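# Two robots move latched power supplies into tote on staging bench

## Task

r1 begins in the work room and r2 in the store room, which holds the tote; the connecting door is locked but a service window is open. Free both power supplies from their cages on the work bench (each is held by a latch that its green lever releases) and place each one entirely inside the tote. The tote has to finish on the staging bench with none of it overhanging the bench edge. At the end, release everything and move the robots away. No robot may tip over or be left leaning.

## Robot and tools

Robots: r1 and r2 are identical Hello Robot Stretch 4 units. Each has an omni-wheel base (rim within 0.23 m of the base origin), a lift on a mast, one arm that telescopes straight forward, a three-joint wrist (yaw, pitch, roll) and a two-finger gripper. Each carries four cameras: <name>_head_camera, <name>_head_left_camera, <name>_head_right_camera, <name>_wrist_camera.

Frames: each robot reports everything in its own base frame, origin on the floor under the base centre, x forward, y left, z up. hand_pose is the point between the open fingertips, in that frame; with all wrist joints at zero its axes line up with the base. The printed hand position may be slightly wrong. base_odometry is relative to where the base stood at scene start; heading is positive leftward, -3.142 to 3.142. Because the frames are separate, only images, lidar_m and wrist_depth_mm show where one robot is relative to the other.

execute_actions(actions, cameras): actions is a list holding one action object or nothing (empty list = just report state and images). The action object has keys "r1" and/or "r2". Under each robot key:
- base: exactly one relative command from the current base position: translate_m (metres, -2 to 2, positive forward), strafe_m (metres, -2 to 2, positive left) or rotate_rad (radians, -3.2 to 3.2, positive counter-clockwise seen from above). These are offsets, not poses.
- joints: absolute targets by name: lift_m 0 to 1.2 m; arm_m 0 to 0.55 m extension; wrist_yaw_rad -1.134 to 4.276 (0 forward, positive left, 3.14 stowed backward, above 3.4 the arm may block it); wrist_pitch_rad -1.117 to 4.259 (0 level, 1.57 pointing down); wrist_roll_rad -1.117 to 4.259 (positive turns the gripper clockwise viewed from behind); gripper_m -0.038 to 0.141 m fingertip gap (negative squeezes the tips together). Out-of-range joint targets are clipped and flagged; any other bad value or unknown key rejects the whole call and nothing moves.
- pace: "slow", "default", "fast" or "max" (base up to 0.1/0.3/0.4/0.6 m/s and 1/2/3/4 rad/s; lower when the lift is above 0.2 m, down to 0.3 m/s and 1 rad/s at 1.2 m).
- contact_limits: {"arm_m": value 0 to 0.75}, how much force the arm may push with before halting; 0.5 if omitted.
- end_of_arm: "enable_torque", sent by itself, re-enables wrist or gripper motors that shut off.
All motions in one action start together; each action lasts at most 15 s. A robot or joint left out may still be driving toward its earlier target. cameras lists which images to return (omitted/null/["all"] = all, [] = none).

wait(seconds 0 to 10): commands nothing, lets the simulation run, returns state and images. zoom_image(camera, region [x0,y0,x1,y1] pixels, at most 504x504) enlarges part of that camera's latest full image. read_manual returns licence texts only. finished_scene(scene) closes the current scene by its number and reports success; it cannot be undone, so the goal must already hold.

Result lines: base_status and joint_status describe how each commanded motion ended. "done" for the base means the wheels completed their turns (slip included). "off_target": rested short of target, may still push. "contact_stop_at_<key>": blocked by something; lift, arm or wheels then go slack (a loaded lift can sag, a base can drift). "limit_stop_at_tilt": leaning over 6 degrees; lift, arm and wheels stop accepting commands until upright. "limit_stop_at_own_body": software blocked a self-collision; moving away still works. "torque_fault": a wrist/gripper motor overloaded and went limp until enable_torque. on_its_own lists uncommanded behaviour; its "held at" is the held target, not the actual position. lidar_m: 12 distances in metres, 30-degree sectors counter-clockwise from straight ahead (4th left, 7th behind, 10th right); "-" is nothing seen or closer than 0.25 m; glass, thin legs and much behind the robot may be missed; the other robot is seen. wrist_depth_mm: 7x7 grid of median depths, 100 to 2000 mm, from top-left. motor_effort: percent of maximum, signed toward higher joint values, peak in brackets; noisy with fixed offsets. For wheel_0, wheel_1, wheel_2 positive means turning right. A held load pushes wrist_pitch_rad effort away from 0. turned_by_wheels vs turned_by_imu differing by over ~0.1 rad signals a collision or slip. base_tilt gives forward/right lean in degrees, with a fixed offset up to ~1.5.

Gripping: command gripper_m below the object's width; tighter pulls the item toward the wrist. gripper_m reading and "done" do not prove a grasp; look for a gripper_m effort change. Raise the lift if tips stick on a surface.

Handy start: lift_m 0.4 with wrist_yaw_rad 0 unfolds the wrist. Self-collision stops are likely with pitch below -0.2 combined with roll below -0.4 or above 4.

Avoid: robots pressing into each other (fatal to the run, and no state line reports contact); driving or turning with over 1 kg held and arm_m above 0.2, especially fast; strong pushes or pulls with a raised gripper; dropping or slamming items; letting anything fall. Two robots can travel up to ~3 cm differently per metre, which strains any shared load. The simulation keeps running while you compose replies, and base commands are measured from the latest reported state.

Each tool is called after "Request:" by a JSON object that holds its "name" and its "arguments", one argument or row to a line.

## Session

Request:
{"name": "execute_actions", "arguments": {
  "actions": [],
  "cameras": ["r1_head_camera","r1_head_left_camera","r2_head_camera","r2_head_left_camera"]
}}

Scene clock: 0.00 s.
r1.base_odometry: x=+0.000 y=+0.000 heading=+0.000 (m, m, rad; r1's odometry frame)
r1.turned_by_wheels: +0.000 (rad since the last result)
r1.turned_by_imu: +0.000 (rad since the last result)
r1.base_tilt: forward=-0.1 right=-0.4 (deg)
r1.lidar_m: 0.91 1.39 2.88 1.46 1.21 3.81 1.63 1.36 1.36 1.07 0.85 0.82
r1.base_status: not commanded
r1.joint_positions: lift_m=+0.140 arm_m=+0.001 wrist_yaw_rad=+3.121 wrist_pitch_rad=-0.013 wrist_roll_rad=+0.012 gripper_m=+0.057
r1.joint_status: not commanded
r1.motor_effort: lift_m=+20 arm_m=+0 wrist_yaw_rad=-3 wrist_pitch_rad=-8 wrist_roll_rad=+0 gripper_m=-3 wheel_0=+0 wheel_1=+0 wheel_2=+0 (%)
r1.hand_pose: x=-0.1148 y=+0.0934 z=+0.3221 quat_wxyz=(+0.010, +0.006, +0.006, +1.000) (m; r1's base frame)
r1.wrist_depth_mm: - 133 - - - - - / - 123 212 - - - - / 105 135 219 - - - - / 134 163 - - - - - / 1336 1537 1576 1863 1863 1863 1808 / 976 991 198 976 891 1042 1025 / 715 707 768 - 768 723 732
r2.base_odometry: x=+0.000 y=+0.000 heading=+0.000 (m, m, rad; r2's odometry frame)
r2.turned_by_wheels: +0.000 (rad since the last result)
r2.turned_by_imu: +0.000 (rad since the last result)
r2.base_tilt: forward=+0.1 right=-0.2 (deg)
r2.lidar_m: 1.43 3.09 1.48 0.87 0.78 0.81 1.05 1.19 1.17 1.43 2.87 1.28
r2.base_status: not commanded
r2.joint_positions: lift_m=+0.196 arm_m=+0.002 wrist_yaw_rad=+3.229 wrist_pitch_rad=+0.012 wrist_roll_rad=+0.012 gripper_m=+0.057
r2.joint_status: not commanded
r2.motor_effort: lift_m=+20 arm_m=+0 wrist_yaw_rad=+0 wrist_pitch_rad=-7 wrist_roll_rad=-1 gripper_m=-3 wheel_0=-1 wheel_1=+0 wheel_2=+0 (%)
r2.hand_pose: x=-0.1225 y=+0.0618 z=+0.3710 quat_wxyz=(-0.044, -0.006, +0.006, +0.999) (m; r2's base frame)
r2.wrist_depth_mm: - 137 137 1430 1078 866 707 / - - 135 1430 1078 866 707 / - 107 135 1308 1078 866 715 / - 121 141 1397 1078 878 715 / 190 1205 1397 1430 1060 878 715 / 208 1229 195 1336 199 878 707 / 207 931 991 122 946 809 723
pictures: r1_head_camera, r1_head_left_camera, r2_head_camera, r2_head_left_camera
Images, in order (width x height): r1_head_camera 420x560, r1_head_left_camera 420x672, r2_head_camera 420x560, r2_head_left_camera 420x672.

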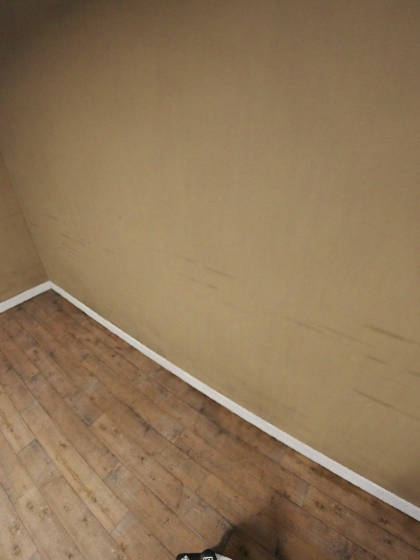

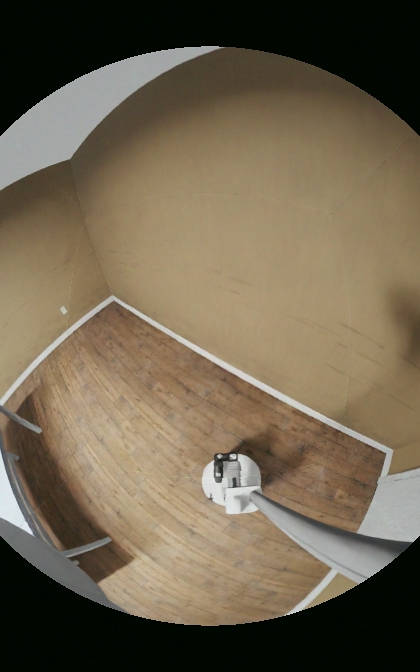

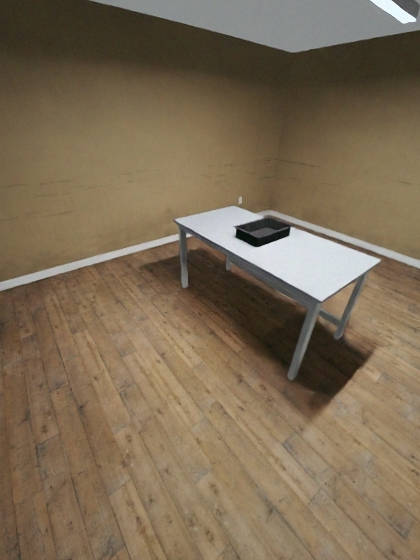

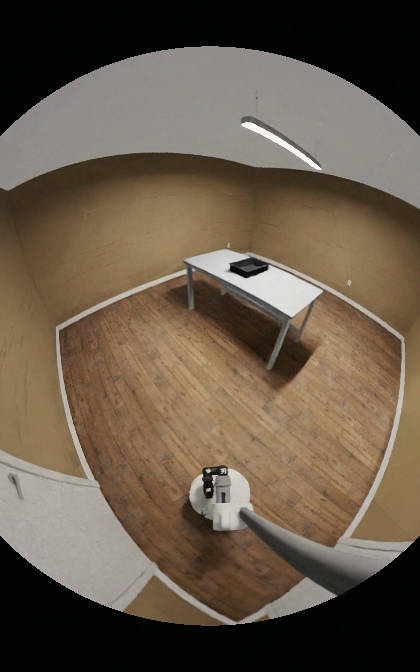

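Request:
{"name": "execute_actions", "arguments": {
  "actions": [
    {"r1":{"base":{"rotate_rad":2.43},"joints":{"lift_m":0.4,"wrist_yaw_rad":0},"pace":"fast"},"r2":{"base":{"rotate_rad":-2.46},"joints":{"lift_m":0.4,"wrist_yaw_rad":0},"pace":"fast"}}
  ],
  "cameras": ["r1_head_camera","r2_head_camera"]
}}

Scene clock: 2.97 s.
r1.base_odometry: x=+0.000 y=+0.000 heading=+2.430 (m, m, rad; r1's odometry frame)
r1.turned_by_wheels: +2.430 (rad since the last result)
r1.turned_by_imu: +2.460 (rad since the last result)
r1.base_tilt: forward=-0.1 right=-0.3 (deg)
r1.lidar_m: 1.19 1.79 1.51 1.36 1.28 0.89 0.83 0.82 1.15 2.76 1.75 1.17
r1.base_status: done
r1.joint_positions: lift_m=+0.400 arm_m=+0.001 wrist_yaw_rad=+0.000 wrist_pitch_rad=-0.013 wrist_roll_rad=+0.012 gripper_m=+0.057
r1.joint_status: all done
r1.motor_effort: lift_m=+22(24) arm_m=+0(0) wrist_yaw_rad=-2(7) wrist_pitch_rad=-7(7) wrist_roll_rad=-1(1) gripper_m=-2(2) wheel_0=-1(5) wheel_1=+0(6) wheel_2=+0(10) (%)
r1.hand_pose: x=+0.4604 y=-0.0873 z=+0.5817 quat_wxyz=(+1.000, +0.006, -0.006, +0.000) (m; r1's base frame)
r1.wrist_depth_mm: - - - - - - - / - - - - - - - / - - - - 991 991 1661 / - - - - - - - / - - - - - - - / 1661 1618 198 1537 991 1756 1708 / 1160 1160 1281 - 1205 1205 1229
r2.base_odometry: x=+0.000 y=+0.000 heading=-2.460 (m, m, rad; r2's odometry frame)
r2.turned_by_wheels: -2.460 (rad since the last result)
r2.turned_by_imu: -2.481 (rad since the last result)
r2.base_tilt: forward=+0.1 right=-0.3 (deg)
r2.lidar_m: 1.16 1.24 1.40 3.90 1.25 1.67 3.12 1.21 0.86 0.78 0.82 1.17
r2.base_status: done
r2.joint_positions: lift_m=+0.400 arm_m=+0.002 wrist_yaw_rad=+0.001 wrist_pitch_rad=+0.012 wrist_roll_rad=+0.012 gripper_m=+0.057
r2.joint_status: all done
r2.motor_effort: lift_m=+22(25) arm_m=+0(1) wrist_yaw_rad=-1(5) wrist_pitch_rad=-7(6) wrist_roll_rad=-2(0) gripper_m=-3(2) wheel_0=+2(10) wheel_1=+0(11) wheel_2=+2(8) (%)
r2.hand_pose: x=+0.4611 y=-0.0873 z=+0.5744 quat_wxyz=(+1.000, +0.006, +0.006, +0.000) (m; r2's base frame)
r2.wrist_depth_mm: 991 976 976 991 976 1025 1008 / 991 976 976 976 976 1008 1008 / 976 991 976 976 991 1008 1008 / 976 976 960 976 991 1008 1025 / 976 976 991 976 991 1008 1008 / 976 991 195 976 198 1008 1008 / 960 976 960 122 976 1008 1008
pictures: r1_head_camera, r2_head_camera
Images, in order (width x height): r1_head_camera 420x560, r2_head_camera 420x560.

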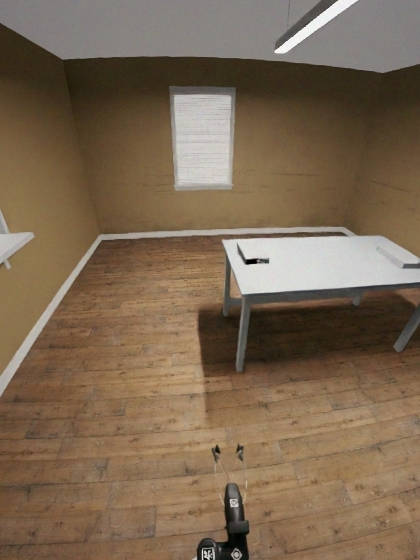

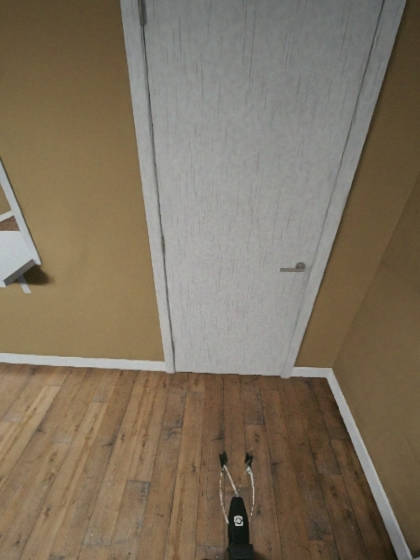

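Request:
{"name": "execute_actions", "arguments": {
  "actions": [
    {"r1":{"base":{"strafe_m":-0.35},"joints":{"lift_m":0.5},"pace":"max"},"r2":{"base":{"translate_m":0.3},"pace":"max"}}
  ],
  "cameras": []
}}

Request:
{"name": "execute_actions", "arguments": {
  "actions": [
    {"r1":{"base":{"translate_m":0.76},"joints":{"lift_m":0.8,"wrist_pitch_rad":0.4,"gripper_m":0.062},"pace":"max"},"r2":{"base":{"strafe_m":0.8},"joints":{"lift_m":0.5,"wrist_pitch_rad":1.57,"gripper_m":0.11,"arm_m":0.1,"wrist_roll_rad":0.04},"pace":"max"}}
  ],
  "cameras": ["r1_head_camera","r1_wrist_camera","r2_head_camera"]
}}

Scene clock: 5.53 s.
r1.base_odometry: x=+0.229 y=+0.265 heading=+2.430 (m, m, rad; r1's odometry frame)
r1.turned_by_wheels: +0.000 (rad since the last result)
r1.turned_by_imu: +0.001 (rad since the last result)
r1.base_tilt: forward=+0.0 right=-0.3 (deg)
r1.lidar_m: 1.17 2.31 1.86 1.72 1.24 0.86 0.80 0.82 1.08 2.52 1.79 1.23
r1.base_status: done
r1.joint_positions: lift_m=+0.500 arm_m=+0.001 wrist_yaw_rad=+0.000 wrist_pitch_rad=-0.013 wrist_roll_rad=+0.012 gripper_m=+0.057
r1.joint_status: all done
r1.motor_effort: lift_m=+21(25) arm_m=+0(0) wrist_yaw_rad=+0(3) wrist_pitch_rad=-8(7) wrist_roll_rad=+0(0) gripper_m=-5(2) wheel_0=-1(13) wheel_1=+1(14) wheel_2=+0(1) (%)
r1.hand_pose: x=+0.4603 y=-0.0874 z=+0.6818 quat_wxyz=(+1.000, +0.006, -0.006, +0.000) (m; r1's base frame)
r1.wrist_depth_mm: - - - - - - - / - - - - - - - / - - - - - - - / - - - - - - 1078 / - - - - - - - / 1921 1983 198 1661 1618 1863 1756 / 1336 1336 1464 - 1499 1366 1397
r2.base_odometry: x=-0.233 y=-0.189 heading=-2.459 (m, m, rad; r2's odometry frame)
r2.turned_by_wheels: +0.000 (rad since the last result)
r2.turned_by_imu: +0.002 (rad since the last result)
r2.base_tilt: forward=+0.1 right=-0.2 (deg)
r2.lidar_m: 0.87 0.90 1.18 3.50 1.42 1.68 3.45 1.17 0.85 0.80 0.86 0.91
r2.base_status: done
r2.joint_positions: lift_m=+0.400 arm_m=+0.002 wrist_yaw_rad=+0.000 wrist_pitch_rad=+0.012 wrist_roll_rad=+0.012 gripper_m=+0.057
r2.joint_status: not commanded
r2.motor_effort: lift_m=+22(22) arm_m=+0(0) wrist_yaw_rad=-1(2) wrist_pitch_rad=-6(7) wrist_roll_rad=-3(1) gripper_m=-3(2) wheel_0=+3(11) wheel_1=+1(8) wheel_2=+1(17) (%)
r2.hand_pose: x=+0.4610 y=-0.0874 z=+0.5744 quat_wxyz=(+1.000, +0.006, +0.006, +0.000) (m; r2's base frame)
r2.wrist_depth_mm: 683 668 676 683 683 683 707 / 683 668 676 676 676 683 707 / 676 668 668 676 683 683 707 / 676 668 676 676 683 683 707 / 683 668 668 668 676 683 707 / 683 661 195 676 199 691 699 / 683 661 676 122 683 683 707
pictures: none
No camera images: the call's "cameras" was empty. Leave "cameras" out to get every camera's image.

Scene clock: 8.60 s.
r1.base_odometry: x=-0.347 y=+0.761 heading=+2.430 (m, m, rad; r1's odometry frame)
r1.turned_by_wheels: +0.000 (rad since the last result)
r1.turned_by_imu: +0.001 (rad since the last result)
r1.base_tilt: forward=-0.1 right=-0.4 (deg)
r1.lidar_m: 0.38 2.73 1.67 1.60 1.81 1.68 1.54 1.61 2.16 2.51 0.61 0.42
r1.base_status: done
r1.joint_positions: lift_m=+0.800 arm_m=+0.001 wrist_yaw_rad=+0.000 wrist_pitch_rad=+0.402 wrist_roll_rad=+0.012 gripper_m=+0.062
r1.joint_status: all done
r1.motor_effort: lift_m=+20(26) arm_m=+0(0) wrist_yaw_rad=-2(1) wrist_pitch_rad=-6(6) wrist_roll_rad=-3(2) gripper_m=-2(3) wheel_0=-2(8) wheel_1=+0(7) wheel_2=+0(11) (%)
r1.hand_pose: x=+0.4374 y=-0.0874 z=+0.8653 quat_wxyz=(+0.980, +0.006, +0.200, -0.001) (m; r1's base frame)
r1.wrist_depth_mm: - - - - - - - / - - - - - - - / - - 647 640 750 768 809 / - - 521 517 530 539 549 / 1618 399 384 404 410 413 413 / 1308 320 303 320 198 334 334 / 273 271 283 - 287 281 289
r2.base_odometry: x=+0.272 y=-0.810 heading=-2.459 (m, m, rad; r2's odometry frame)
r2.turned_by_wheels: +0.000 (rad since the last result)
r2.turned_by_imu: +0.001 (rad since the last result)
r2.base_tilt: forward=+0.1 right=-0.2 (deg)
r2.lidar_m: 0.81 0.70 0.97 3.09 1.15 0.89 1.48 2.36 1.66 1.61 1.28 0.94
r2.base_status: done
r2.joint_positions: lift_m=+0.500 arm_m=+0.099 wrist_yaw_rad=+0.000 wrist_pitch_rad=+1.570 wrist_roll_rad=+0.040 gripper_m=+0.110
r2.joint_status: all done
r2.motor_effort: lift_m=+21(25) arm_m=+7(9) wrist_yaw_rad=+0(1) wrist_pitch_rad=-1(3) wrist_roll_rad=+0(1) gripper_m=+0(3) wheel_0=+1(14) wheel_1=-3(14) wheel_2=+0(4) (%)
r2.hand_pose: x=+0.2698 y=-0.0874 z=+0.3896 quat_wxyz=(+0.707, +0.014, +0.707, -0.014) (m; r2's base frame)
r2.wrist_depth_mm: 615 615 627 627 634 634 627 / 615 621 615 627 621 627 627 / 615 615 621 621 621 627 634 / 615 615 615 627 621 621 627 / 615 615 615 615 621 621 627 / 609 615 213 477 205 615 627 / 609 402 399 124 621 621 621
pictures: r1_head_camera, r1_wrist_camera, r2_head_camera
camera_calibration (this result's frames):
r1_wrist_camera: T_world_to_cam=[[-0.0341962, -0.999404, 0.00472239, -0.0844336], [-0.428437, 0.0103904, -0.903512, 1.016], [0.902924, -0.0329199, -0.428537, 0.201399], [0, 0, 0, 1]] pos_world=[0.250558, -0.0883099, 1.00468]
Images, in order (width x height): r1_head_camera 420x560, r1_wrist_camera 616x392, r2_head_camera 420x560.

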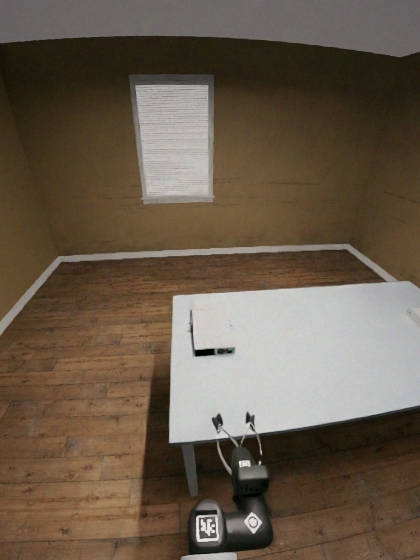

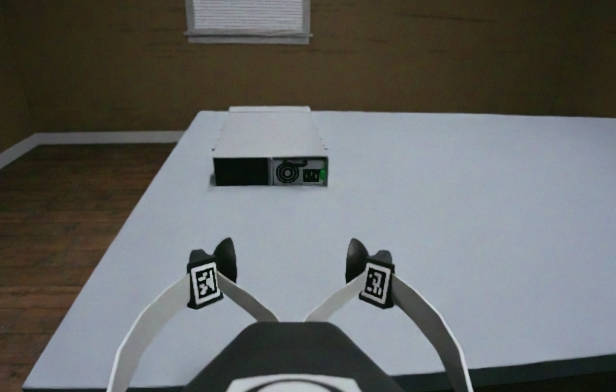

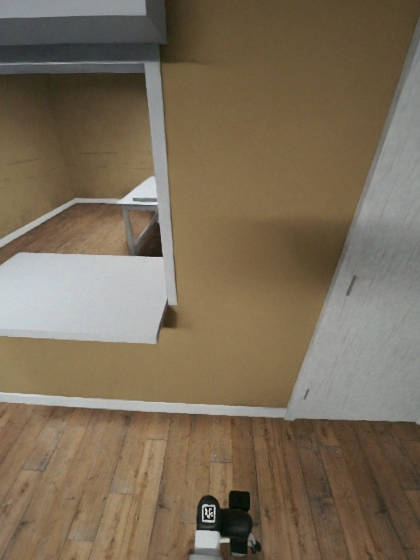

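Request:
{"name": "execute_actions", "arguments": {
  "actions": [
    {"r1":{"base":{"rotate_rad":0.056},"joints":{"wrist_yaw_rad":0.06,"wrist_roll_rad":0.25,"lift_m":0.735,"arm_m":0.15},"pace":"fast"},"r2":{"joints":{"lift_m":0.8},"pace":"max"}}
  ],
  "cameras": []
}}

Request:
{"name": "execute_actions", "arguments": {
  "actions": [
    {"r1":{"base":{"strafe_m":-0.076},"joints":{"arm_m":0.235}},"r2":{"joints":{"lift_m":1.14},"pace":"max"}}
  ],
  "cameras": ["r1_wrist_camera"]
}}

Scene clock: 10.33 s.
r1.base_odometry: x=-0.347 y=+0.761 heading=+2.486 (m, m, rad; r1's odometry frame)
r1.turned_by_wheels: +0.056 (rad since the last result)
r1.turned_by_imu: +0.057 (rad since the last result)
r1.base_tilt: forward=-0.1 right=-0.4 (deg)
r1.lidar_m: 0.41 2.55 1.62 1.61 1.85 1.64 1.55 1.65 2.24 2.51 0.62 0.43
r1.base_status: done
r1.joint_positions: lift_m=+0.735 arm_m=+0.148 wrist_yaw_rad=+0.060 wrist_pitch_rad=+0.402 wrist_roll_rad=+0.250 gripper_m=+0.062
r1.joint_status: all done
r1.motor_effort: lift_m=+17(19) arm_m=+9(4) wrist_yaw_rad=+0(3) wrist_pitch_rad=-7(6) wrist_roll_rad=+1(3) gripper_m=-2(3) wheel_0=+1(5) wheel_1=-1(4) wheel_2=+1(4) (%)
r1.hand_pose: x=+0.5897 y=-0.0713 z=+0.8005 quat_wxyz=(+0.973, +0.116, +0.202, +0.004) (m; r1's base frame)
r1.wrist_depth_mm: - - - - - - - / - - - 609 691 597 535 / - - 564 399 397 410 375 / - - 399 370 338 310 291 / - 1618 301 291 262 250 241 / 1537 268 233 231 198 210 201 / 1281 220 220 - 192 179 178
r2.base_odometry: x=+0.272 y=-0.810 heading=-2.459 (m, m, rad; r2's odometry frame)
r2.turned_by_wheels: +0.000 (rad since the last result)
r2.turned_by_imu: +0.000 (rad since the last result)
r2.base_tilt: forward=+0.2 right=-0.2 (deg)
r2.lidar_m: 0.80 0.71 0.99 3.10 1.12 0.87 1.49 2.36 1.67 1.59 1.28 0.92
r2.base_status: not commanded
r2.joint_positions: lift_m=+0.800 arm_m=+0.099 wrist_yaw_rad=+0.000 wrist_pitch_rad=+1.570 wrist_roll_rad=+0.040 gripper_m=+0.110
r2.joint_status: all done
r2.motor_effort: lift_m=+22(25) arm_m=+8(8) wrist_yaw_rad=+0(0) wrist_pitch_rad=+0(1) wrist_roll_rad=+0(2) gripper_m=-1(1) wheel_0=+1(1) wheel_1=-3(3) wheel_2=+0(0) (%)
r2.hand_pose: x=+0.2698 y=-0.0874 z=+0.6895 quat_wxyz=(+0.707, +0.014, +0.707, -0.014) (m; r2's base frame)
r2.wrist_depth_mm: 904 931 917 931 946 931 946 / 917 917 931 931 931 931 931 / 917 917 917 931 931 931 931 / 904 904 917 917 917 931 931 / 904 904 917 917 931 917 931 / 917 904 213 699 205 931 931 / 904 891 691 124 917 931 931
pictures: none
No camera images: the call's "cameras" was empty. Leave "cameras" out to get every camera's image.

Scene clock: 11.80 s.
r1.base_odometry: x=-0.301 y=+0.822 heading=+2.486 (m, m, rad; r1's odometry frame)
r1.turned_by_wheels: +0.000 (rad since the last result)
r1.turned_by_imu: +0.000 (rad since the last result)
r1.base_tilt: forward=-0.1 right=-0.4 (deg)
r1.lidar_m: 0.39 0.44 1.71 1.68 1.92 1.64 1.56 1.66 2.29 2.43 0.58 0.42
r1.base_status: done
r1.joint_positions: lift_m=+0.735 arm_m=+0.233 wrist_yaw_rad=+0.060 wrist_pitch_rad=+0.402 wrist_roll_rad=+0.250 gripper_m=+0.062
r1.joint_status: all done
r1.motor_effort: lift_m=+17(18) arm_m=+9(9) wrist_yaw_rad=-1(2) wrist_pitch_rad=-6(7) wrist_roll_rad=+1(1) gripper_m=-2(2) wheel_0=+0(8) wheel_1=+0(9) wheel_2=+1(1) (%)
r1.hand_pose: x=+0.6746 y=-0.0713 z=+0.8005 quat_wxyz=(+0.973, +0.116, +0.202, +0.004) (m; r1's base frame)
r1.wrist_depth_mm: - - - - - - - / - - - - - 591 535 / - - 436 433 452 410 373 / - 433 309 297 338 309 291 / 1983 329 297 289 262 250 239 / 290 265 232 231 199 209 200 / 236 220 219 - 192 178 178
r2.base_odometry: x=+0.272 y=-0.810 heading=-2.459 (m, m, rad; r2's odometry frame)
r2.turned_by_wheels: +0.000 (rad since the last result)
r2.turned_by_imu: +0.000 (rad since the last result)
r2.base_tilt: forward=+0.1 right=-0.2 (deg)
r2.lidar_m: 0.85 0.71 0.94 3.11 1.16 0.86 1.49 2.33 1.69 1.61 1.26 0.94
r2.base_status: not commanded
r2.joint_positions: lift_m=+1.140 arm_m=+0.099 wrist_yaw_rad=+0.000 wrist_pitch_rad=+1.570 wrist_roll_rad=+0.040 gripper_m=+0.110
r2.joint_status: all done
r2.motor_effort: lift_m=+22(25) arm_m=+7(8) wrist_yaw_rad=+0(0) wrist_pitch_rad=-1(0) wrist_roll_rad=-2(1) gripper_m=-1(1) wheel_0=+1(1) wheel_1=-3(3) wheel_2=-1(0) (%)
r2.hand_pose: x=+0.2698 y=-0.0874 z=+1.0296 quat_wxyz=(+0.707, +0.014, +0.707, -0.014) (m; r2's base frame)
r2.wrist_depth_mm: 1160 1182 1182 1229 1255 1281 1281 / 1281 1281 1255 1255 1281 1281 1281 / 1255 1255 1255 1255 1255 1281 1281 / 1255 1229 1281 1281 1255 1255 1281 / 1255 1255 1229 1255 1281 1255 1281 / 1255 1255 214 1042 205 1281 1281 / 1229 1255 1255 124 1255 1281 1281
pictures: r1_wrist_camera
camera_calibration (this result's frames):
r1_wrist_camera: T_world_to_cam=[[-0.068036, -0.974906, -0.211966, 0.138084], [-0.430481, 0.220349, -0.87529, 1.05273], [0.900032, 0.031696, -0.43467, -0.0285547], [0, 0, 0, 1]] pos_world=[0.488274, -0.0964436, 0.9383]
Images, in order (width x height): r1_wrist_camera 616x392.

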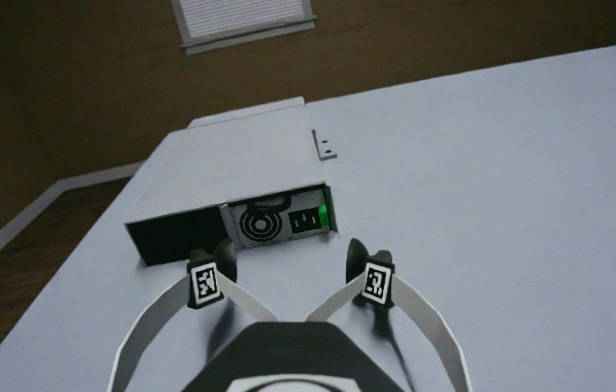

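Request:
{"name": "execute_actions", "arguments": {
  "actions": [
    {"r1":{"base":{"strafe_m":0.002},"joints":{"arm_m":0.272}},"r2":{"base":{"strafe_m":0.2},"pace":"max"}}
  ],
  "cameras": ["r1_wrist_camera"]
}}

Scene clock: 14.50 s.
r1.base_odometry: x=-0.302 y=+0.820 heading=+2.486 (m, m, rad; r1's odometry frame)
r1.turned_by_wheels: +0.000 (rad since the last result)
r1.turned_by_imu: +0.000 (rad since the last result)
r1.base_tilt: forward=-0.1 right=-0.3 (deg)
r1.lidar_m: 0.40 0.42 1.72 1.67 1.89 1.63 1.57 1.67 2.27 2.44 0.61 0.42
r1.base_status: done
r1.joint_positions: lift_m=+0.735 arm_m=+0.270 wrist_yaw_rad=+0.060 wrist_pitch_rad=+0.402 wrist_roll_rad=+0.250 gripper_m=+0.062
r1.joint_status: all done
r1.motor_effort: lift_m=+17(18) arm_m=+9(9) wrist_yaw_rad=-2(2) wrist_pitch_rad=-6(8) wrist_roll_rad=+0(0) gripper_m=-2(2) wheel_0=+0(4) wheel_1=-1(3) wheel_2=+0(2) (%)
r1.hand_pose: x=+0.7116 y=-0.0713 z=+0.8005 quat_wxyz=(+0.973, +0.116, +0.202, +0.004) (m; r1's base frame)
r1.wrist_depth_mm: - - - - - - - / - - - - - 580 539 / - - 433 424 452 407 373 / - 455 298 281 338 309 290 / - 306 256 265 262 250 240 / 289 266 231 231 199 210 200 / 235 219 219 - 192 178 178
r2.base_odometry: x=+0.398 y=-0.965 heading=-2.460 (m, m, rad; r2's odometry frame)
r2.turned_by_wheels: +0.000 (rad since the last result)
r2.turned_by_imu: +0.001 (rad since the last result)
r2.base_tilt: forward=+0.2 right=-0.2 (deg)
r2.lidar_m: 0.65 0.73 0.98 2.90 1.16 0.83 0.82 2.64 1.88 1.81 1.24 0.95
r2.base_status: done
r2.joint_positions: lift_m=+1.140 arm_m=+0.099 wrist_yaw_rad=+0.000 wrist_pitch_rad=+1.570 wrist_roll_rad=+0.040 gripper_m=+0.110
r2.joint_status: not commanded
r2.motor_effort: lift_m=+22(21) arm_m=+7(7) wrist_yaw_rad=+0(0) wrist_pitch_rad=+0(0) wrist_roll_rad=+0(1) gripper_m=-2(1) wheel_0=-3(10) wheel_1=+0(9) wheel_2=+0(0) (%)
r2.hand_pose: x=+0.2698 y=-0.0874 z=+1.0296 quat_wxyz=(+0.707, +0.014, +0.707, -0.014) (m; r2's base frame)
r2.wrist_depth_mm: 1160 1182 1182 1205 1255 1281 1281 / 1229 1255 1255 1255 1281 1308 1308 / 1255 1255 1281 1281 1308 1281 1308 / 1229 1255 1255 1255 1281 1281 1255 / 1255 1281 1281 1255 1255 1281 1281 / 1255 1255 214 1042 206 1255 1281 / 1229 1255 1229 124 1255 1281 1281
pictures: r1_wrist_camera
camera_calibration (this result's frames):
r1_wrist_camera: T_world_to_cam=[[-0.0680004, -0.974908, -0.211967, 0.140587], [-0.430489, 0.220334, -0.87529, 1.06866], [0.900031, 0.0317293, -0.43467, -0.0618545], [0, 0, 0, 1]] pos_world=[0.525277, -0.0964406, 0.9383]
Images, in order (width x height): r1_wrist_camera 616x392.

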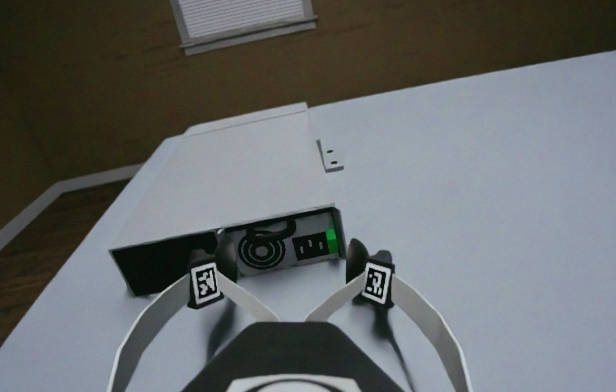

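Request:
{"name": "execute_actions", "arguments": {
  "actions": [],
  "cameras": ["r1_wrist_camera","r1_head_camera","r2_head_camera"]
}}

Scene clock: 15.17 s.
r1.base_odometry: x=-0.302 y=+0.820 heading=+2.486 (m, m, rad; r1's odometry frame)
r1.turned_by_wheels: +0.000 (rad since the last result)
r1.turned_by_imu: +0.000 (rad since the last result)
r1.base_tilt: forward=-0.1 right=-0.3 (deg)
r1.lidar_m: 0.40 0.42 1.73 1.67 1.88 1.64 1.57 1.65 2.24 2.42 0.61 0.42
r1.base_status: done
r1.joint_positions: lift_m=+0.735 arm_m=+0.270 wrist_yaw_rad=+0.060 wrist_pitch_rad=+0.402 wrist_roll_rad=+0.250 gripper_m=+0.062
r1.joint_status: all done
r1.motor_effort: lift_m=+17(18) arm_m=+9(9) wrist_yaw_rad=-2(2) wrist_pitch_rad=-7(8) wrist_roll_rad=+2(0) gripper_m=-1(2) wheel_0=+0(4) wheel_1=-1(3) wheel_2=+0(2) (%)
r1.hand_pose: x=+0.7116 y=-0.0713 z=+0.8005 quat_wxyz=(+0.973, +0.116, +0.202, +0.004) (m; r1's base frame)
r1.wrist_depth_mm: - - - - - - - / - - - - - 591 530 / - - 430 421 452 404 373 / - 455 300 282 338 307 290 / - 309 256 266 262 250 240 / 290 266 231 230 198 210 200 / 236 220 220 - 192 178 177
r2.base_odometry: x=+0.398 y=-0.965 heading=-2.460 (m, m, rad; r2's odometry frame)
r2.turned_by_wheels: +0.000 (rad since the last result)
r2.turned_by_imu: +0.000 (rad since the last result)
r2.base_tilt: forward=+0.1 right=-0.2 (deg)
r2.lidar_m: 0.67 0.68 0.98 2.90 1.15 0.83 0.83 2.65 1.90 1.76 1.26 0.94
r2.base_status: done
r2.joint_positions: lift_m=+1.140 arm_m=+0.099 wrist_yaw_rad=+0.000 wrist_pitch_rad=+1.570 wrist_roll_rad=+0.040 gripper_m=+0.110
r2.joint_status: not commanded
r2.motor_effort: lift_m=+22(21) arm_m=+7(7) wrist_yaw_rad=+0(0) wrist_pitch_rad=-1(0) wrist_roll_rad=-1(1) gripper_m=-1(1) wheel_0=-3(10) wheel_1=+0(9) wheel_2=+0(0) (%)
r2.hand_pose: x=+0.2698 y=-0.0874 z=+1.0296 quat_wxyz=(+0.707, +0.014, +0.707, -0.014) (m; r2's base frame)
r2.wrist_depth_mm: 1182 1182 1205 1205 1255 1281 1281 / 1255 1255 1255 1281 1281 1308 1281 / 1229 1255 1255 1255 1281 1255 1281 / 1255 1255 1255 1255 1255 1281 1281 / 1255 1255 1255 1281 1281 1255 1255 / 1255 1255 215 1042 205 1255 1255 / 1255 1255 1255 124 1255 1281 1281
pictures: r1_head_camera, r1_wrist_camera, r2_head_camera
camera_calibration (this result's frames):
r1_wrist_camera: T_world_to_cam=[[-0.0680003, -0.974908, -0.211967, 0.140587], [-0.430489, 0.220334, -0.87529, 1.06866], [0.900031, 0.0317293, -0.43467, -0.0618544], [0, 0, 0, 1]] pos_world=[0.525277, -0.0964406, 0.9383]
Images, in order (width x height): r1_head_camera 420x560, r1_wrist_camera 616x392, r2_head_camera 420x560.

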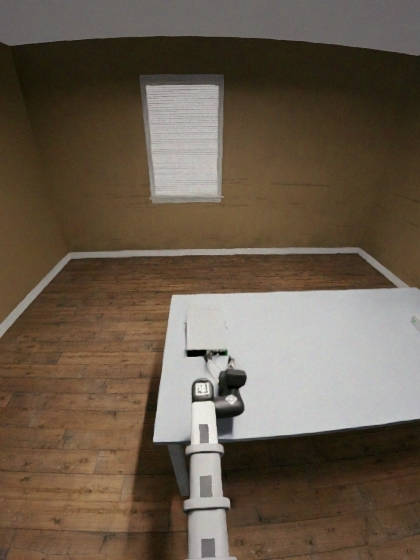

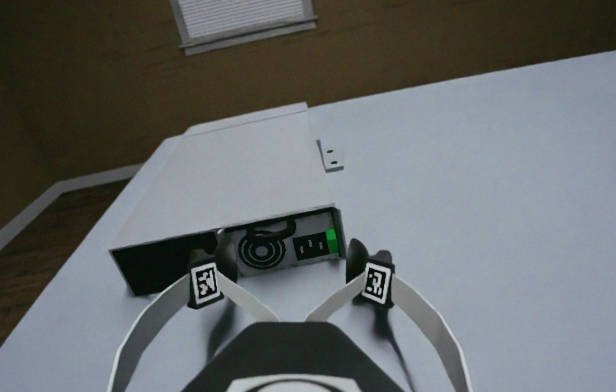

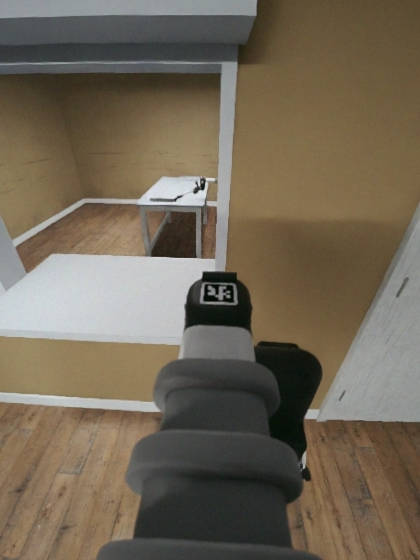

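Request:
{"name": "execute_actions", "arguments": {
  "actions": [
    {"r1":{"base":{"strafe_m":0.002},"joints":{"arm_m":0.289,"gripper_m":0.06},"contact_limits":{"arm_m":0.1},"pace":"slow"},"r2":{"base":{"strafe_m":0.17},"pace":"fast"}}
  ],
  "cameras": ["r1_wrist_camera"]
}}

Scene clock: 17.03 s.
r1.base_odometry: x=-0.303 y=+0.818 heading=+2.486 (m, m, rad; r1's odometry frame)
r1.turned_by_wheels: +0.000 (rad since the last result)
r1.turned_by_imu: +0.000 (rad since the last result)
r1.base_tilt: forward=-0.1 right=-0.4 (deg)
r1.lidar_m: 0.36 0.44 1.67 1.66 1.86 1.65 1.55 1.64 2.28 2.42 0.58 0.43
r1.base_status: done
r1.joint_positions: lift_m=+0.735 arm_m=+0.287 wrist_yaw_rad=+0.060 wrist_pitch_rad=+0.403 wrist_roll_rad=+0.250 gripper_m=+0.060
r1.joint_status: all done
r1.motor_effort: lift_m=+18(17) arm_m=+10(10) wrist_yaw_rad=-1(0) wrist_pitch_rad=-9(8) wrist_roll_rad=-1(1) gripper_m=-2(1) wheel_0=+1(4) wheel_1=-2(2) wheel_2=+0(0) (%)
r1.contact_limits: arm_m 0.1
r1.hand_pose: x=+0.7283 y=-0.0715 z=+0.8003 quat_wxyz=(+0.972, +0.116, +0.202, +0.004) (m; r1's base frame)
r1.wrist_depth_mm: - - - - - - - / - - - - - 585 539 / - - 424 415 449 402 373 / - 452 297 279 336 306 290 / - 276 242 245 263 248 240 / 286 259 198 229 198 208 199 / 235 219 219 - 191 178 176
r2.base_odometry: x=+0.505 y=-1.097 heading=-2.460 (m, m, rad; r2's odometry frame)
r2.turned_by_wheels: +0.000 (rad since the last result)
r2.turned_by_imu: +0.001 (rad since the last result)
r2.base_tilt: forward=+0.1 right=-0.2 (deg)
r2.lidar_m: 0.66 0.70 0.97 2.72 2.84 0.81 0.79 2.84 2.06 1.99 1.27 0.93
r2.base_status: done
r2.joint_positions: lift_m=+1.140 arm_m=+0.099 wrist_yaw_rad=+0.000 wrist_pitch_rad=+1.570 wrist_roll_rad=+0.040 gripper_m=+0.110
r2.joint_status: not commanded
r2.motor_effort: lift_m=+21(22) arm_m=+7(8) wrist_yaw_rad=+0(0) wrist_pitch_rad=-1(1) wrist_roll_rad=+0(1) gripper_m=-1(2) wheel_0=-3(11) wheel_1=+1(9) wheel_2=+0(0) (%)
r2.hand_pose: x=+0.2698 y=-0.0874 z=+1.0296 quat_wxyz=(+0.707, +0.014, +0.707, -0.014) (m; r2's base frame)
r2.wrist_depth_mm: 1160 1182 1182 1229 1255 1308 1281 / 1281 1281 1281 1255 1281 1281 1281 / 1255 1255 1255 1281 1308 1281 1281 / 1255 1281 1281 1255 1281 1281 1281 / 1229 1281 1255 1281 1255 1281 1281 / 1255 1229 214 1042 205 1281 1281 / 1255 1255 1255 124 1229 1281 1281
pictures: r1_wrist_camera
camera_calibration (this result's frames):
r1_wrist_camera: T_world_to_cam=[[-0.0686497, -0.974885, -0.211866, 0.141939], [-0.431071, 0.220505, -0.87496, 1.07588], [0.899703, 0.0312635, -0.435382, -0.0762273], [0, 0, 0, 1]] pos_world=[0.542107, -0.0964809, 0.938238]
Images, in order (width x height): r1_wrist_camera 616x392.

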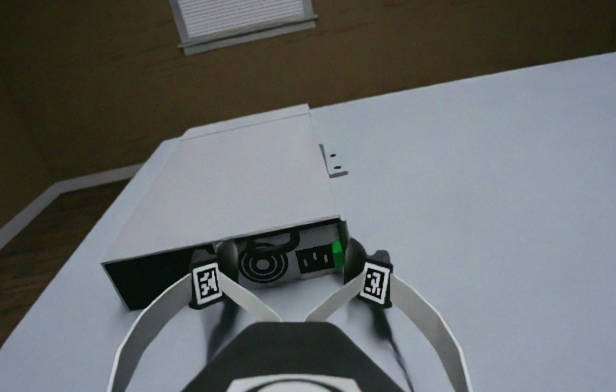

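Request:
{"name": "execute_actions", "arguments": {
  "actions": [
    {"r1":{"base":{"strafe_m":0.006},"joints":{"gripper_m":0.042},"pace":"slow"},"r2":{"base":{"strafe_m":0.08},"pace":"fast"}}
  ],
  "cameras": ["r1_wrist_camera"]
}}

Request:
{"name": "zoom_image", "arguments": {
  "camera": "r1_wrist_camera",
  "region": [180, 200, 420, 330]
}}

Scene clock: 18.47 s.
r1.base_odometry: x=-0.307 y=+0.814 heading=+2.485 (m, m, rad; r1's odometry frame)
r1.turned_by_wheels: +0.000 (rad since the last result)
r1.turned_by_imu: +0.000 (rad since the last result)
r1.base_tilt: forward=-0.1 right=-0.4 (deg)
r1.lidar_m: 0.39 0.40 1.69 1.66 1.90 1.60 1.56 1.64 2.26 2.45 0.58 0.41
r1.base_status: done
r1.joint_positions: lift_m=+0.735 arm_m=+0.287 wrist_yaw_rad=+0.056 wrist_pitch_rad=+0.403 wrist_roll_rad=+0.250 gripper_m=+0.042
r1.joint_status: all done
r1.motor_effort: lift_m=+17(17) arm_m=+9(9) wrist_yaw_rad=+10(9) wrist_pitch_rad=-10(9) wrist_roll_rad=+0(1) gripper_m=-5(7) wheel_0=-4(5) wheel_1=+0(3) wheel_2=-1(2) (%)
r1.hand_pose: x=+0.7282 y=-0.0723 z=+0.8002 quat_wxyz=(+0.972, +0.116, +0.202, +0.002) (m; r1's base frame)
r1.wrist_depth_mm: - - - - - - - / - - - - - 585 535 / - - 424 410 449 402 373 / - 452 296 276 334 309 289 / - 274 245 245 265 249 239 / 287 260 198 229 198 208 199 / 234 216 218 - 191 178 177
r2.base_odometry: x=+0.555 y=-1.160 heading=-2.460 (m, m, rad; r2's odometry frame)
r2.turned_by_wheels: +0.000 (rad since the last result)
r2.turned_by_imu: +0.000 (rad since the last result)
r2.base_tilt: forward=+0.1 right=-0.2 (deg)
r2.lidar_m: 0.65 0.71 1.30 2.66 2.77 0.83 0.79 2.99 2.16 2.06 1.27 0.72
r2.base_status: done
r2.joint_positions: lift_m=+1.140 arm_m=+0.099 wrist_yaw_rad=+0.000 wrist_pitch_rad=+1.570 wrist_roll_rad=+0.040 gripper_m=+0.110
r2.joint_status: not commanded
r2.motor_effort: lift_m=+22(22) arm_m=+7(7) wrist_yaw_rad=+0(0) wrist_pitch_rad=+0(1) wrist_roll_rad=+0(2) gripper_m=+0(0) wheel_0=-1(12) wheel_1=-1(8) wheel_2=+0(0) (%)
r2.hand_pose: x=+0.2698 y=-0.0874 z=+1.0296 quat_wxyz=(+0.707, +0.014, +0.707, -0.014) (m; r2's base frame)
r2.wrist_depth_mm: 1160 1182 1182 1205 1255 1281 1281 / 1255 1281 1281 1255 1255 1281 1281 / 1255 1255 1281 1255 1255 1281 1281 / 1229 1281 1281 1281 1255 1281 1281 / 1255 1255 1255 1255 1255 1281 1281 / 1255 1281 213 1042 206 1255 1281 / 1229 1255 1255 124 1255 1281 1281
pictures: r1_wrist_camera
camera_calibration (this result's frames):
r1_wrist_camera: T_world_to_cam=[[-0.0719987, -0.974635, -0.211904, 0.143519], [-0.43077, 0.222005, -0.874729, 1.07559], [0.899585, 0.0283024, -0.435827, -0.0758749], [0, 0, 0, 1]] pos_world=[0.541923, -0.0967613, 0.938198]
Images, in order (width x height): r1_wrist_camera 616x392.

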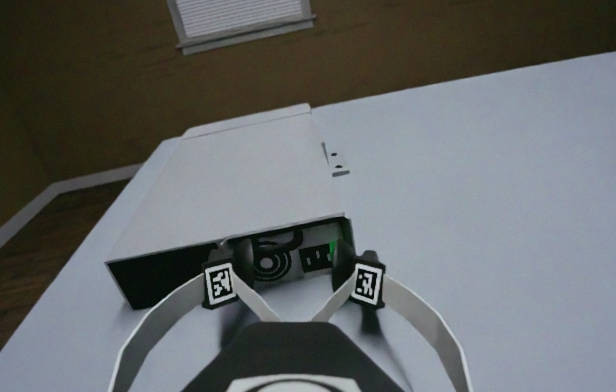

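Region (180, 200, 420, 330) of r1_wrist_camera's 616x392 image, scaled by 2.100; it fills the top 273 rows of this view, and the rest is white.

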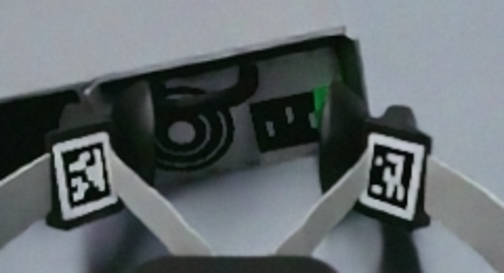

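Lever being pushed (yaw effort +10). Continue.

Request:
{"name": "execute_actions", "arguments": {
  "actions": [
    {"r1":{"base":{"strafe_m":0.003},"joints":{"arm_m":0.298,"gripper_m":0.02},"contact_limits":{"arm_m":0.2},"pace":"slow"},"r2":{"base":{"strafe_m":0.08},"pace":"fast"}}
  ],
  "cameras": ["r1_wrist_camera"]
}}

Request:
{"name": "zoom_image", "arguments": {
  "camera": "r1_wrist_camera",
  "region": [180, 200, 420, 330]
}}

Scene clock: 19.87 s.
r1.base_odometry: x=-0.309 y=+0.811 heading=+2.485 (m, m, rad; r1's odometry frame)
r1.turned_by_wheels: +0.000 (rad since the last result)
r1.turned_by_imu: +0.000 (rad since the last result)
r1.base_tilt: forward=+0.0 right=-0.4 (deg)
r1.lidar_m: 0.40 0.43 1.70 1.68 1.88 1.63 1.56 1.64 2.29 2.44 0.58 0.42
r1.base_status: done
r1.joint_positions: lift_m=+0.735 arm_m=+0.296 wrist_yaw_rad=+0.055 wrist_pitch_rad=+0.408 wrist_roll_rad=+0.250 gripper_m=+0.020
r1.joint_status: all done
r1.on_its_own: wrist_pitch_rad is at rest, and its effort (-24) is outside its rest range (-23 to +23)
r1.motor_effort: lift_m=+18(18) arm_m=+13(14) wrist_yaw_rad=+12(15) wrist_pitch_rad=-24(24) wrist_roll_rad=-1(1) gripper_m=-15(12) wheel_0=-1(8) wheel_1=+0(4) wheel_2=-5(3) (%)
r1.contact_limits: arm_m 0.2
r1.hand_pose: x=+0.7359 y=-0.0727 z=+0.7989 quat_wxyz=(+0.972, +0.116, +0.204, +0.002) (m; r1's base frame)
r1.wrist_depth_mm: - - - - - - - / - - - - - 569 517 / - - 413 397 439 394 364 / - 439 289 267 330 304 285 / 1983 268 237 236 256 246 236 / 281 254 189 228 194 206 196 / 230 214 215 - 190 176 175
r2.base_odometry: x=+0.605 y=-1.222 heading=-2.460 (m, m, rad; r2's odometry frame)
r2.turned_by_wheels: +0.000 (rad since the last result)
r2.turned_by_imu: +0.000 (rad since the last result)
r2.base_tilt: forward=+0.1 right=-0.2 (deg)
r2.lidar_m: 0.66 0.71 1.32 2.57 2.65 0.84 0.78 3.09 2.22 2.12 1.31 0.72
r2.base_status: done
r2.joint_positions: lift_m=+1.140 arm_m=+0.099 wrist_yaw_rad=+0.000 wrist_pitch_rad=+1.570 wrist_roll_rad=+0.040 gripper_m=+0.110
r2.joint_status: not commanded
r2.motor_effort: lift_m=+22(22) arm_m=+8(7) wrist_yaw_rad=+0(0) wrist_pitch_rad=-1(0) wrist_roll_rad=-2(0) gripper_m=-1(1) wheel_0=-2(11) wheel_1=-1(10) wheel_2=+0(0) (%)
r2.hand_pose: x=+0.2698 y=-0.0874 z=+1.0296 quat_wxyz=(+0.707, +0.014, +0.707, -0.014) (m; r2's base frame)
r2.wrist_depth_mm: 1160 1182 1182 1205 1255 1281 1308 / 1255 1255 1281 1281 1281 1281 1281 / 1255 1255 1281 1308 1281 1281 1281 / 1229 1255 1255 1255 1281 1281 1281 / 1255 1229 1255 1255 1281 1281 1308 / 1255 1255 214 1042 205 1281 1281 / 1229 1255 1255 124 1255 1255 1255
pictures: r1_wrist_camera
camera_calibration (this result's frames):
r1_wrist_camera: T_world_to_cam=[[-0.0741637, -0.974597, -0.211331, 0.144607], [-0.434839, 0.222312, -0.872636, 1.07918], [0.897449, 0.027177, -0.44028, -0.0783088], [0, 0, 0, 1]] pos_world=[0.550271, -0.0968517, 0.937811]
Images, in order (width x height): r1_wrist_camera 616x392.

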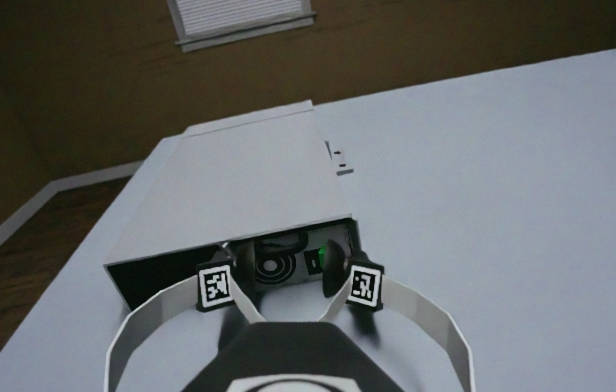

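Region (180, 200, 420, 330) of r1_wrist_camera's 616x392 image, scaled by 2.100; it fills the top 273 rows of this view, and the rest is white.

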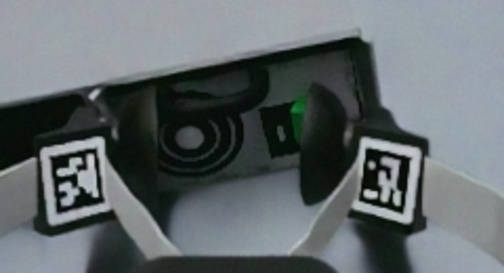

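Request:
{"name": "execute_actions", "arguments": {
  "actions": [
    {"r1":{"joints":{"arm_m":0.302,"lift_m":0.733,"gripper_m":-0.01},"contact_limits":{"arm_m":0.25},"pace":"slow"}}
  ],
  "cameras": ["r1_wrist_camera"]
}}

Request:
{"name": "zoom_image", "arguments": {
  "camera": "r1_wrist_camera",
  "region": [180, 200, 420, 330]
}}

Scene clock: 21.37 s.
r1.base_odometry: x=-0.309 y=+0.811 heading=+2.485 (m, m, rad; r1's odometry frame)
r1.turned_by_wheels: +0.000 (rad since the last result)
r1.turned_by_imu: +0.000 (rad since the last result)
r1.base_tilt: forward=-0.1 right=-0.3 (deg)
r1.lidar_m: 0.38 0.44 1.71 1.66 1.86 1.64 1.56 1.61 2.26 2.44 0.61 0.42
r1.base_status: not commanded
r1.joint_positions: lift_m=+0.733 arm_m=+0.300 wrist_yaw_rad=+0.058 wrist_pitch_rad=+0.408 wrist_roll_rad=+0.249 gripper_m=-0.009
r1.joint_status: all done
r1.motor_effort: lift_m=+18(19) arm_m=+9(17) wrist_yaw_rad=+4(18) wrist_pitch_rad=-23(26) wrist_roll_rad=+1(0) gripper_m=-27(28) wheel_0=+0(1) wheel_1=+0(1) wheel_2=-3(6) (%)
r1.contact_limits: arm_m 0.25
r1.hand_pose: x=+0.7407 y=-0.0720 z=+0.7969 quat_wxyz=(+0.972, +0.116, +0.204, +0.003) (m; r1's base frame)
r1.wrist_depth_mm: - - - - - - - / - - - - - 559 517 / - - 402 379 433 387 359 / - 439 283 257 325 300 279 / 1863 264 230 229 251 242 232 / 278 232 200 226 186 198 193 / 229 212 212 - 187 175 172
r2.base_odometry: x=+0.605 y=-1.222 heading=-2.460 (m, m, rad; r2's odometry frame)
r2.turned_by_wheels: +0.000 (rad since the last result)
r2.turned_by_imu: +0.000 (rad since the last result)
r2.base_tilt: forward=+0.2 right=-0.2 (deg)
r2.lidar_m: 0.65 0.69 1.28 2.59 2.68 0.83 0.78 3.11 2.24 2.13 1.31 0.72
r2.base_status: not commanded
r2.joint_positions: lift_m=+1.140 arm_m=+0.099 wrist_yaw_rad=+0.000 wrist_pitch_rad=+1.570 wrist_roll_rad=+0.040 gripper_m=+0.110
r2.joint_status: not commanded
r2.motor_effort: lift_m=+22(22) arm_m=+7(8) wrist_yaw_rad=+0(0) wrist_pitch_rad=-1(1) wrist_roll_rad=+0(3) gripper_m=-2(1) wheel_0=-3(2) wheel_1=-1(1) wheel_2=+0(0) (%)
r2.hand_pose: x=+0.2698 y=-0.0874 z=+1.0296 quat_wxyz=(+0.707, +0.014, +0.707, -0.014) (m; r2's base frame)
r2.wrist_depth_mm: 1160 1182 1182 1205 1229 1281 1281 / 1281 1281 1255 1281 1281 1281 1308 / 1255 1255 1281 1281 1255 1281 1281 / 1229 1255 1255 1255 1255 1281 1281 / 1255 1229 1255 1255 1255 1281 1281 / 1229 1255 213 1060 205 1281 1281 / 1229 1229 1255 124 1281 1255 1281
pictures: r1_wrist_camera
camera_calibration (this result's frames):
r1_wrist_camera: T_world_to_cam=[[-0.0713308, -0.974881, -0.210997, 0.142863], [-0.435119, 0.22076, -0.87289, 1.0797], [0.897543, 0.0295447, -0.439936, -0.0836871], [0, 0, 0, 1]] pos_world=[0.555101, -0.0966072, 0.935787]
Images, in order (width x height): r1_wrist_camera 616x392.

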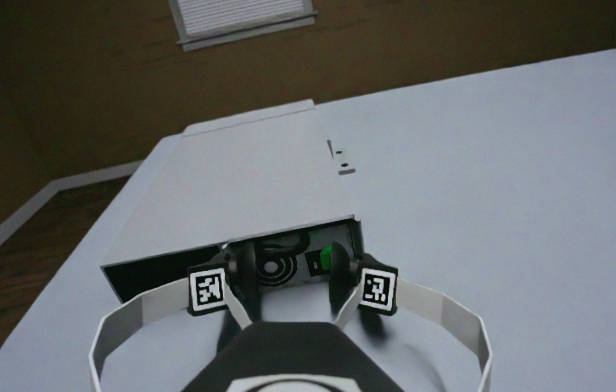

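Region (180, 200, 420, 330) of r1_wrist_camera's 616x392 image, scaled by 2.100; it fills the top 273 rows of this view, and the rest is white.

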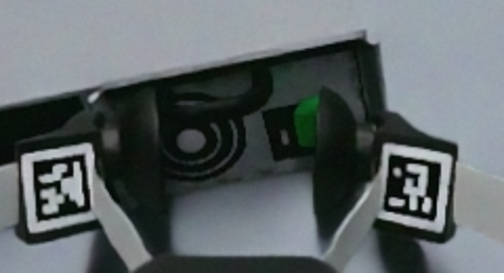

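Request:
{"name": "execute_actions", "arguments": {
  "actions": [
    {"r1":{"joints":{"arm_m":0.308,"lift_m":0.728,"gripper_m":-0.035},"contact_limits":{"arm_m":0.25},"pace":"slow"}}
  ],
  "cameras": ["r1_wrist_camera"]
}}

Request:
{"name": "execute_actions", "arguments": {
  "actions": [
    {"r1":{"joints":{"arm_m":0.085},"pace":"slow"}}
  ],
  "cameras": ["r1_wrist_camera","r1_head_camera"]
}}

Scene clock: 22.63 s.
r1.base_odometry: x=-0.309 y=+0.811 heading=+2.485 (m, m, rad; r1's odometry frame)
r1.turned_by_wheels: +0.000 (rad since the last result)
r1.turned_by_imu: +0.000 (rad since the last result)
r1.base_tilt: forward=+0.0 right=-0.4 (deg)
r1.lidar_m: 0.41 0.40 1.74 1.67 1.90 1.64 1.56 1.67 2.27 2.43 0.59 0.41
r1.base_status: not commanded
r1.joint_positions: lift_m=+0.728 arm_m=+0.306 wrist_yaw_rad=+0.057 wrist_pitch_rad=+0.407 wrist_roll_rad=+0.249 gripper_m=-0.034
r1.joint_status: all done
r1.motor_effort: lift_m=+17(19) arm_m=+11(14) wrist_yaw_rad=+6(15) wrist_pitch_rad=-22(23) wrist_roll_rad=-1(1) gripper_m=-29(29) wheel_0=+0(0) wheel_1=+1(1) wheel_2=-5(5) (%)
r1.contact_limits: arm_m 0.25
r1.hand_pose: x=+0.7465 y=-0.0721 z=+0.7923 quat_wxyz=(+0.972, +0.116, +0.204, +0.003) (m; r1's base frame)
r1.wrist_depth_mm: - - - - - - - / - - - - - 549 504 / - - 389 366 421 379 353 / - 407 274 248 314 293 274 / 1863 251 223 224 246 236 226 / 271 168 195 220 185 189 190 / 219 210 207 - 183 171 -
r2.base_odometry: x=+0.605 y=-1.222 heading=-2.460 (m, m, rad; r2's odometry frame)
r2.turned_by_wheels: +0.000 (rad since the last result)
r2.turned_by_imu: +0.000 (rad since the last result)
r2.base_tilt: forward=+0.1 right=-0.2 (deg)
r2.lidar_m: 0.66 0.70 1.28 2.58 2.70 0.81 0.79 3.10 2.21 2.14 1.28 0.72
r2.base_status: not commanded
r2.joint_positions: lift_m=+1.140 arm_m=+0.099 wrist_yaw_rad=+0.000 wrist_pitch_rad=+1.570 wrist_roll_rad=+0.040 gripper_m=+0.110
r2.joint_status: not commanded
r2.motor_effort: lift_m=+21(21) arm_m=+8(7) wrist_yaw_rad=+0(0) wrist_pitch_rad=+0(1) wrist_roll_rad=+0(1) gripper_m=-2(1) wheel_0=-2(2) wheel_1=-1(1) wheel_2=+0(0) (%)
r2.hand_pose: x=+0.2698 y=-0.0874 z=+1.0296 quat_wxyz=(+0.707, +0.014, +0.707, -0.014) (m; r2's base frame)
r2.wrist_depth_mm: 1160 1182 1160 1229 1255 1308 1255 / 1255 1255 1281 1255 1281 1281 1281 / 1255 1281 1229 1281 1281 1308 1281 / 1255 1255 1255 1255 1281 1281 1281 / 1255 1229 1255 1255 1281 1281 1308 / 1229 1255 213 1042 206 1281 1255 / 1255 1229 1255 123 1255 1281 1281
pictures: r1_wrist_camera
camera_calibration (this result's frames):
r1_wrist_camera: T_world_to_cam=[[-0.0716747, -0.97489, -0.210838, 0.142253], [-0.434155, 0.2208, -0.873359, 1.07787], [0.897982, 0.0289386, -0.439079, -0.0920019], [0, 0, 0, 1]] pos_world=[0.560773, -0.0966491, 0.930961]
Images, in order (width x height): r1_wrist_camera 616x392.

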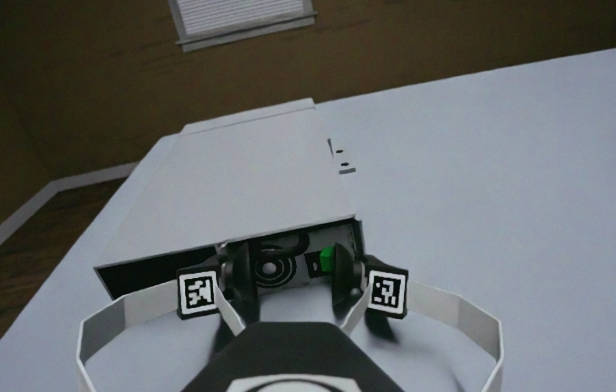

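Scene clock: 26.13 s.
r1.base_odometry: x=-0.309 y=+0.811 heading=+2.485 (m, m, rad; r1's odometry frame)
r1.turned_by_wheels: +0.000 (rad since the last result)
r1.turned_by_imu: +0.001 (rad since the last result)
r1.base_tilt: forward=+0.0 right=-0.4 (deg)
r1.lidar_m: 0.41 0.42 1.70 1.66 1.88 1.63 1.57 1.63 2.24 2.44 0.60 0.41
r1.base_status: not commanded
r1.joint_positions: lift_m=+0.728 arm_m=+0.087 wrist_yaw_rad=+0.060 wrist_pitch_rad=+0.402 wrist_roll_rad=+0.250 gripper_m=-0.034
r1.joint_status: all done
r1.motor_effort: lift_m=+19(19) arm_m=-9(13) wrist_yaw_rad=-1(23) wrist_pitch_rad=-7(22) wrist_roll_rad=+0(3) gripper_m=-19(33) wheel_0=+0(5) wheel_1=+0(2) wheel_2=+0(5) (%)
r1.hand_pose: x=+0.5277 y=-0.0713 z=+0.7933 quat_wxyz=(+0.973, +0.116, +0.202, +0.004) (m; r1's base frame)
r1.wrist_depth_mm: - - - - - - - / - - - 750 654 574 525 / - - 473 427 436 392 362 / - 455 392 357 325 298 279 / - 324 301 273 258 240 231 / 278 254 179 201 175 203 193 / 228 211 212 - 185 171 -
r2.base_odometry: x=+0.605 y=-1.222 heading=-2.460 (m, m, rad; r2's odometry frame)
r2.turned_by_wheels: +0.000 (rad since the last result)
r2.turned_by_imu: +0.001 (rad since the last result)
r2.base_tilt: forward=+0.1 right=-0.2 (deg)
r2.lidar_m: 0.66 0.70 1.31 2.58 2.70 0.83 0.78 3.09 2.21 2.14 1.31 0.72
r2.base_status: not commanded
r2.joint_positions: lift_m=+1.140 arm_m=+0.099 wrist_yaw_rad=+0.000 wrist_pitch_rad=+1.570 wrist_roll_rad=+0.040 gripper_m=+0.110
r2.joint_status: not commanded
r2.motor_effort: lift_m=+22(22) arm_m=+7(7) wrist_yaw_rad=+0(0) wrist_pitch_rad=+0(1) wrist_roll_rad=+1(0) gripper_m=-2(1) wheel_0=-2(2) wheel_1=-1(1) wheel_2=+0(1) (%)
r2.hand_pose: x=+0.2698 y=-0.0874 z=+1.0296 quat_wxyz=(+0.707, +0.014, +0.707, -0.014) (m; r2's base frame)
r2.wrist_depth_mm: 1160 1182 1182 1205 1255 1308 1308 / 1255 1281 1281 1255 1281 1281 1281 / 1255 1255 1255 1281 1255 1281 1281 / 1255 1255 1255 1255 1281 1281 1281 / 1229 1255 1255 1255 1255 1281 1255 / 1229 1255 215 1060 205 1281 1281 / 1229 1255 1255 124 1281 1255 1255
pictures: r1_head_camera, r1_wrist_camera
camera_calibration (this result's frames):
r1_wrist_camera: T_world_to_cam=[[-0.0682186, -0.97488, -0.212025, 0.126686], [-0.430768, 0.220472, -0.875118, 0.983201], [0.899881, 0.0316343, -0.434987, 0.100841], [0, 0, 0, 1]] pos_world=[0.341429, -0.0964548, 0.931142]
Images, in order (width x height): r1_head_camera 420x560, r1_wrist_camera 616x392.

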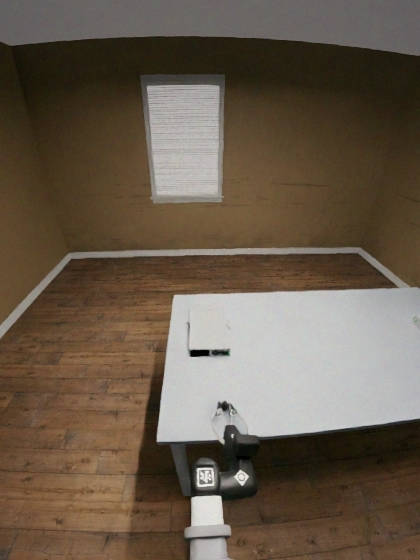

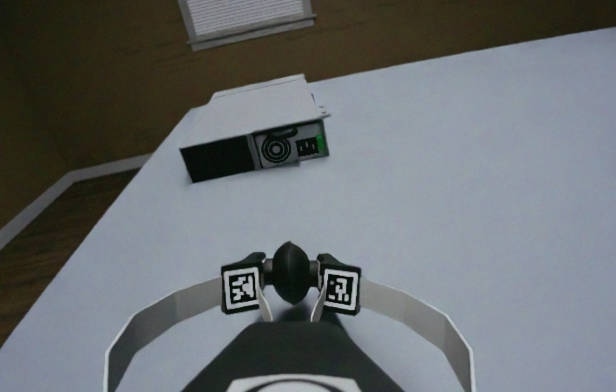

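Slipped off. Look closer.

Request:
{"name": "zoom_image", "arguments": {
  "camera": "r1_wrist_camera",
  "region": [170, 90, 350, 200]
}}

Region (170, 90, 350, 200) of r1_wrist_camera's 616x392 image, scaled by 2.800.

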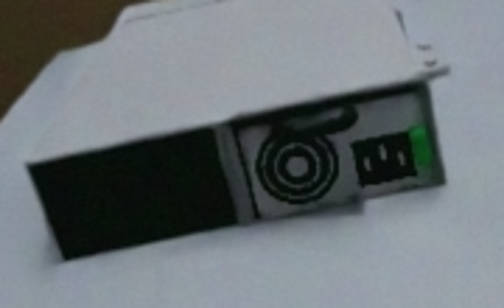

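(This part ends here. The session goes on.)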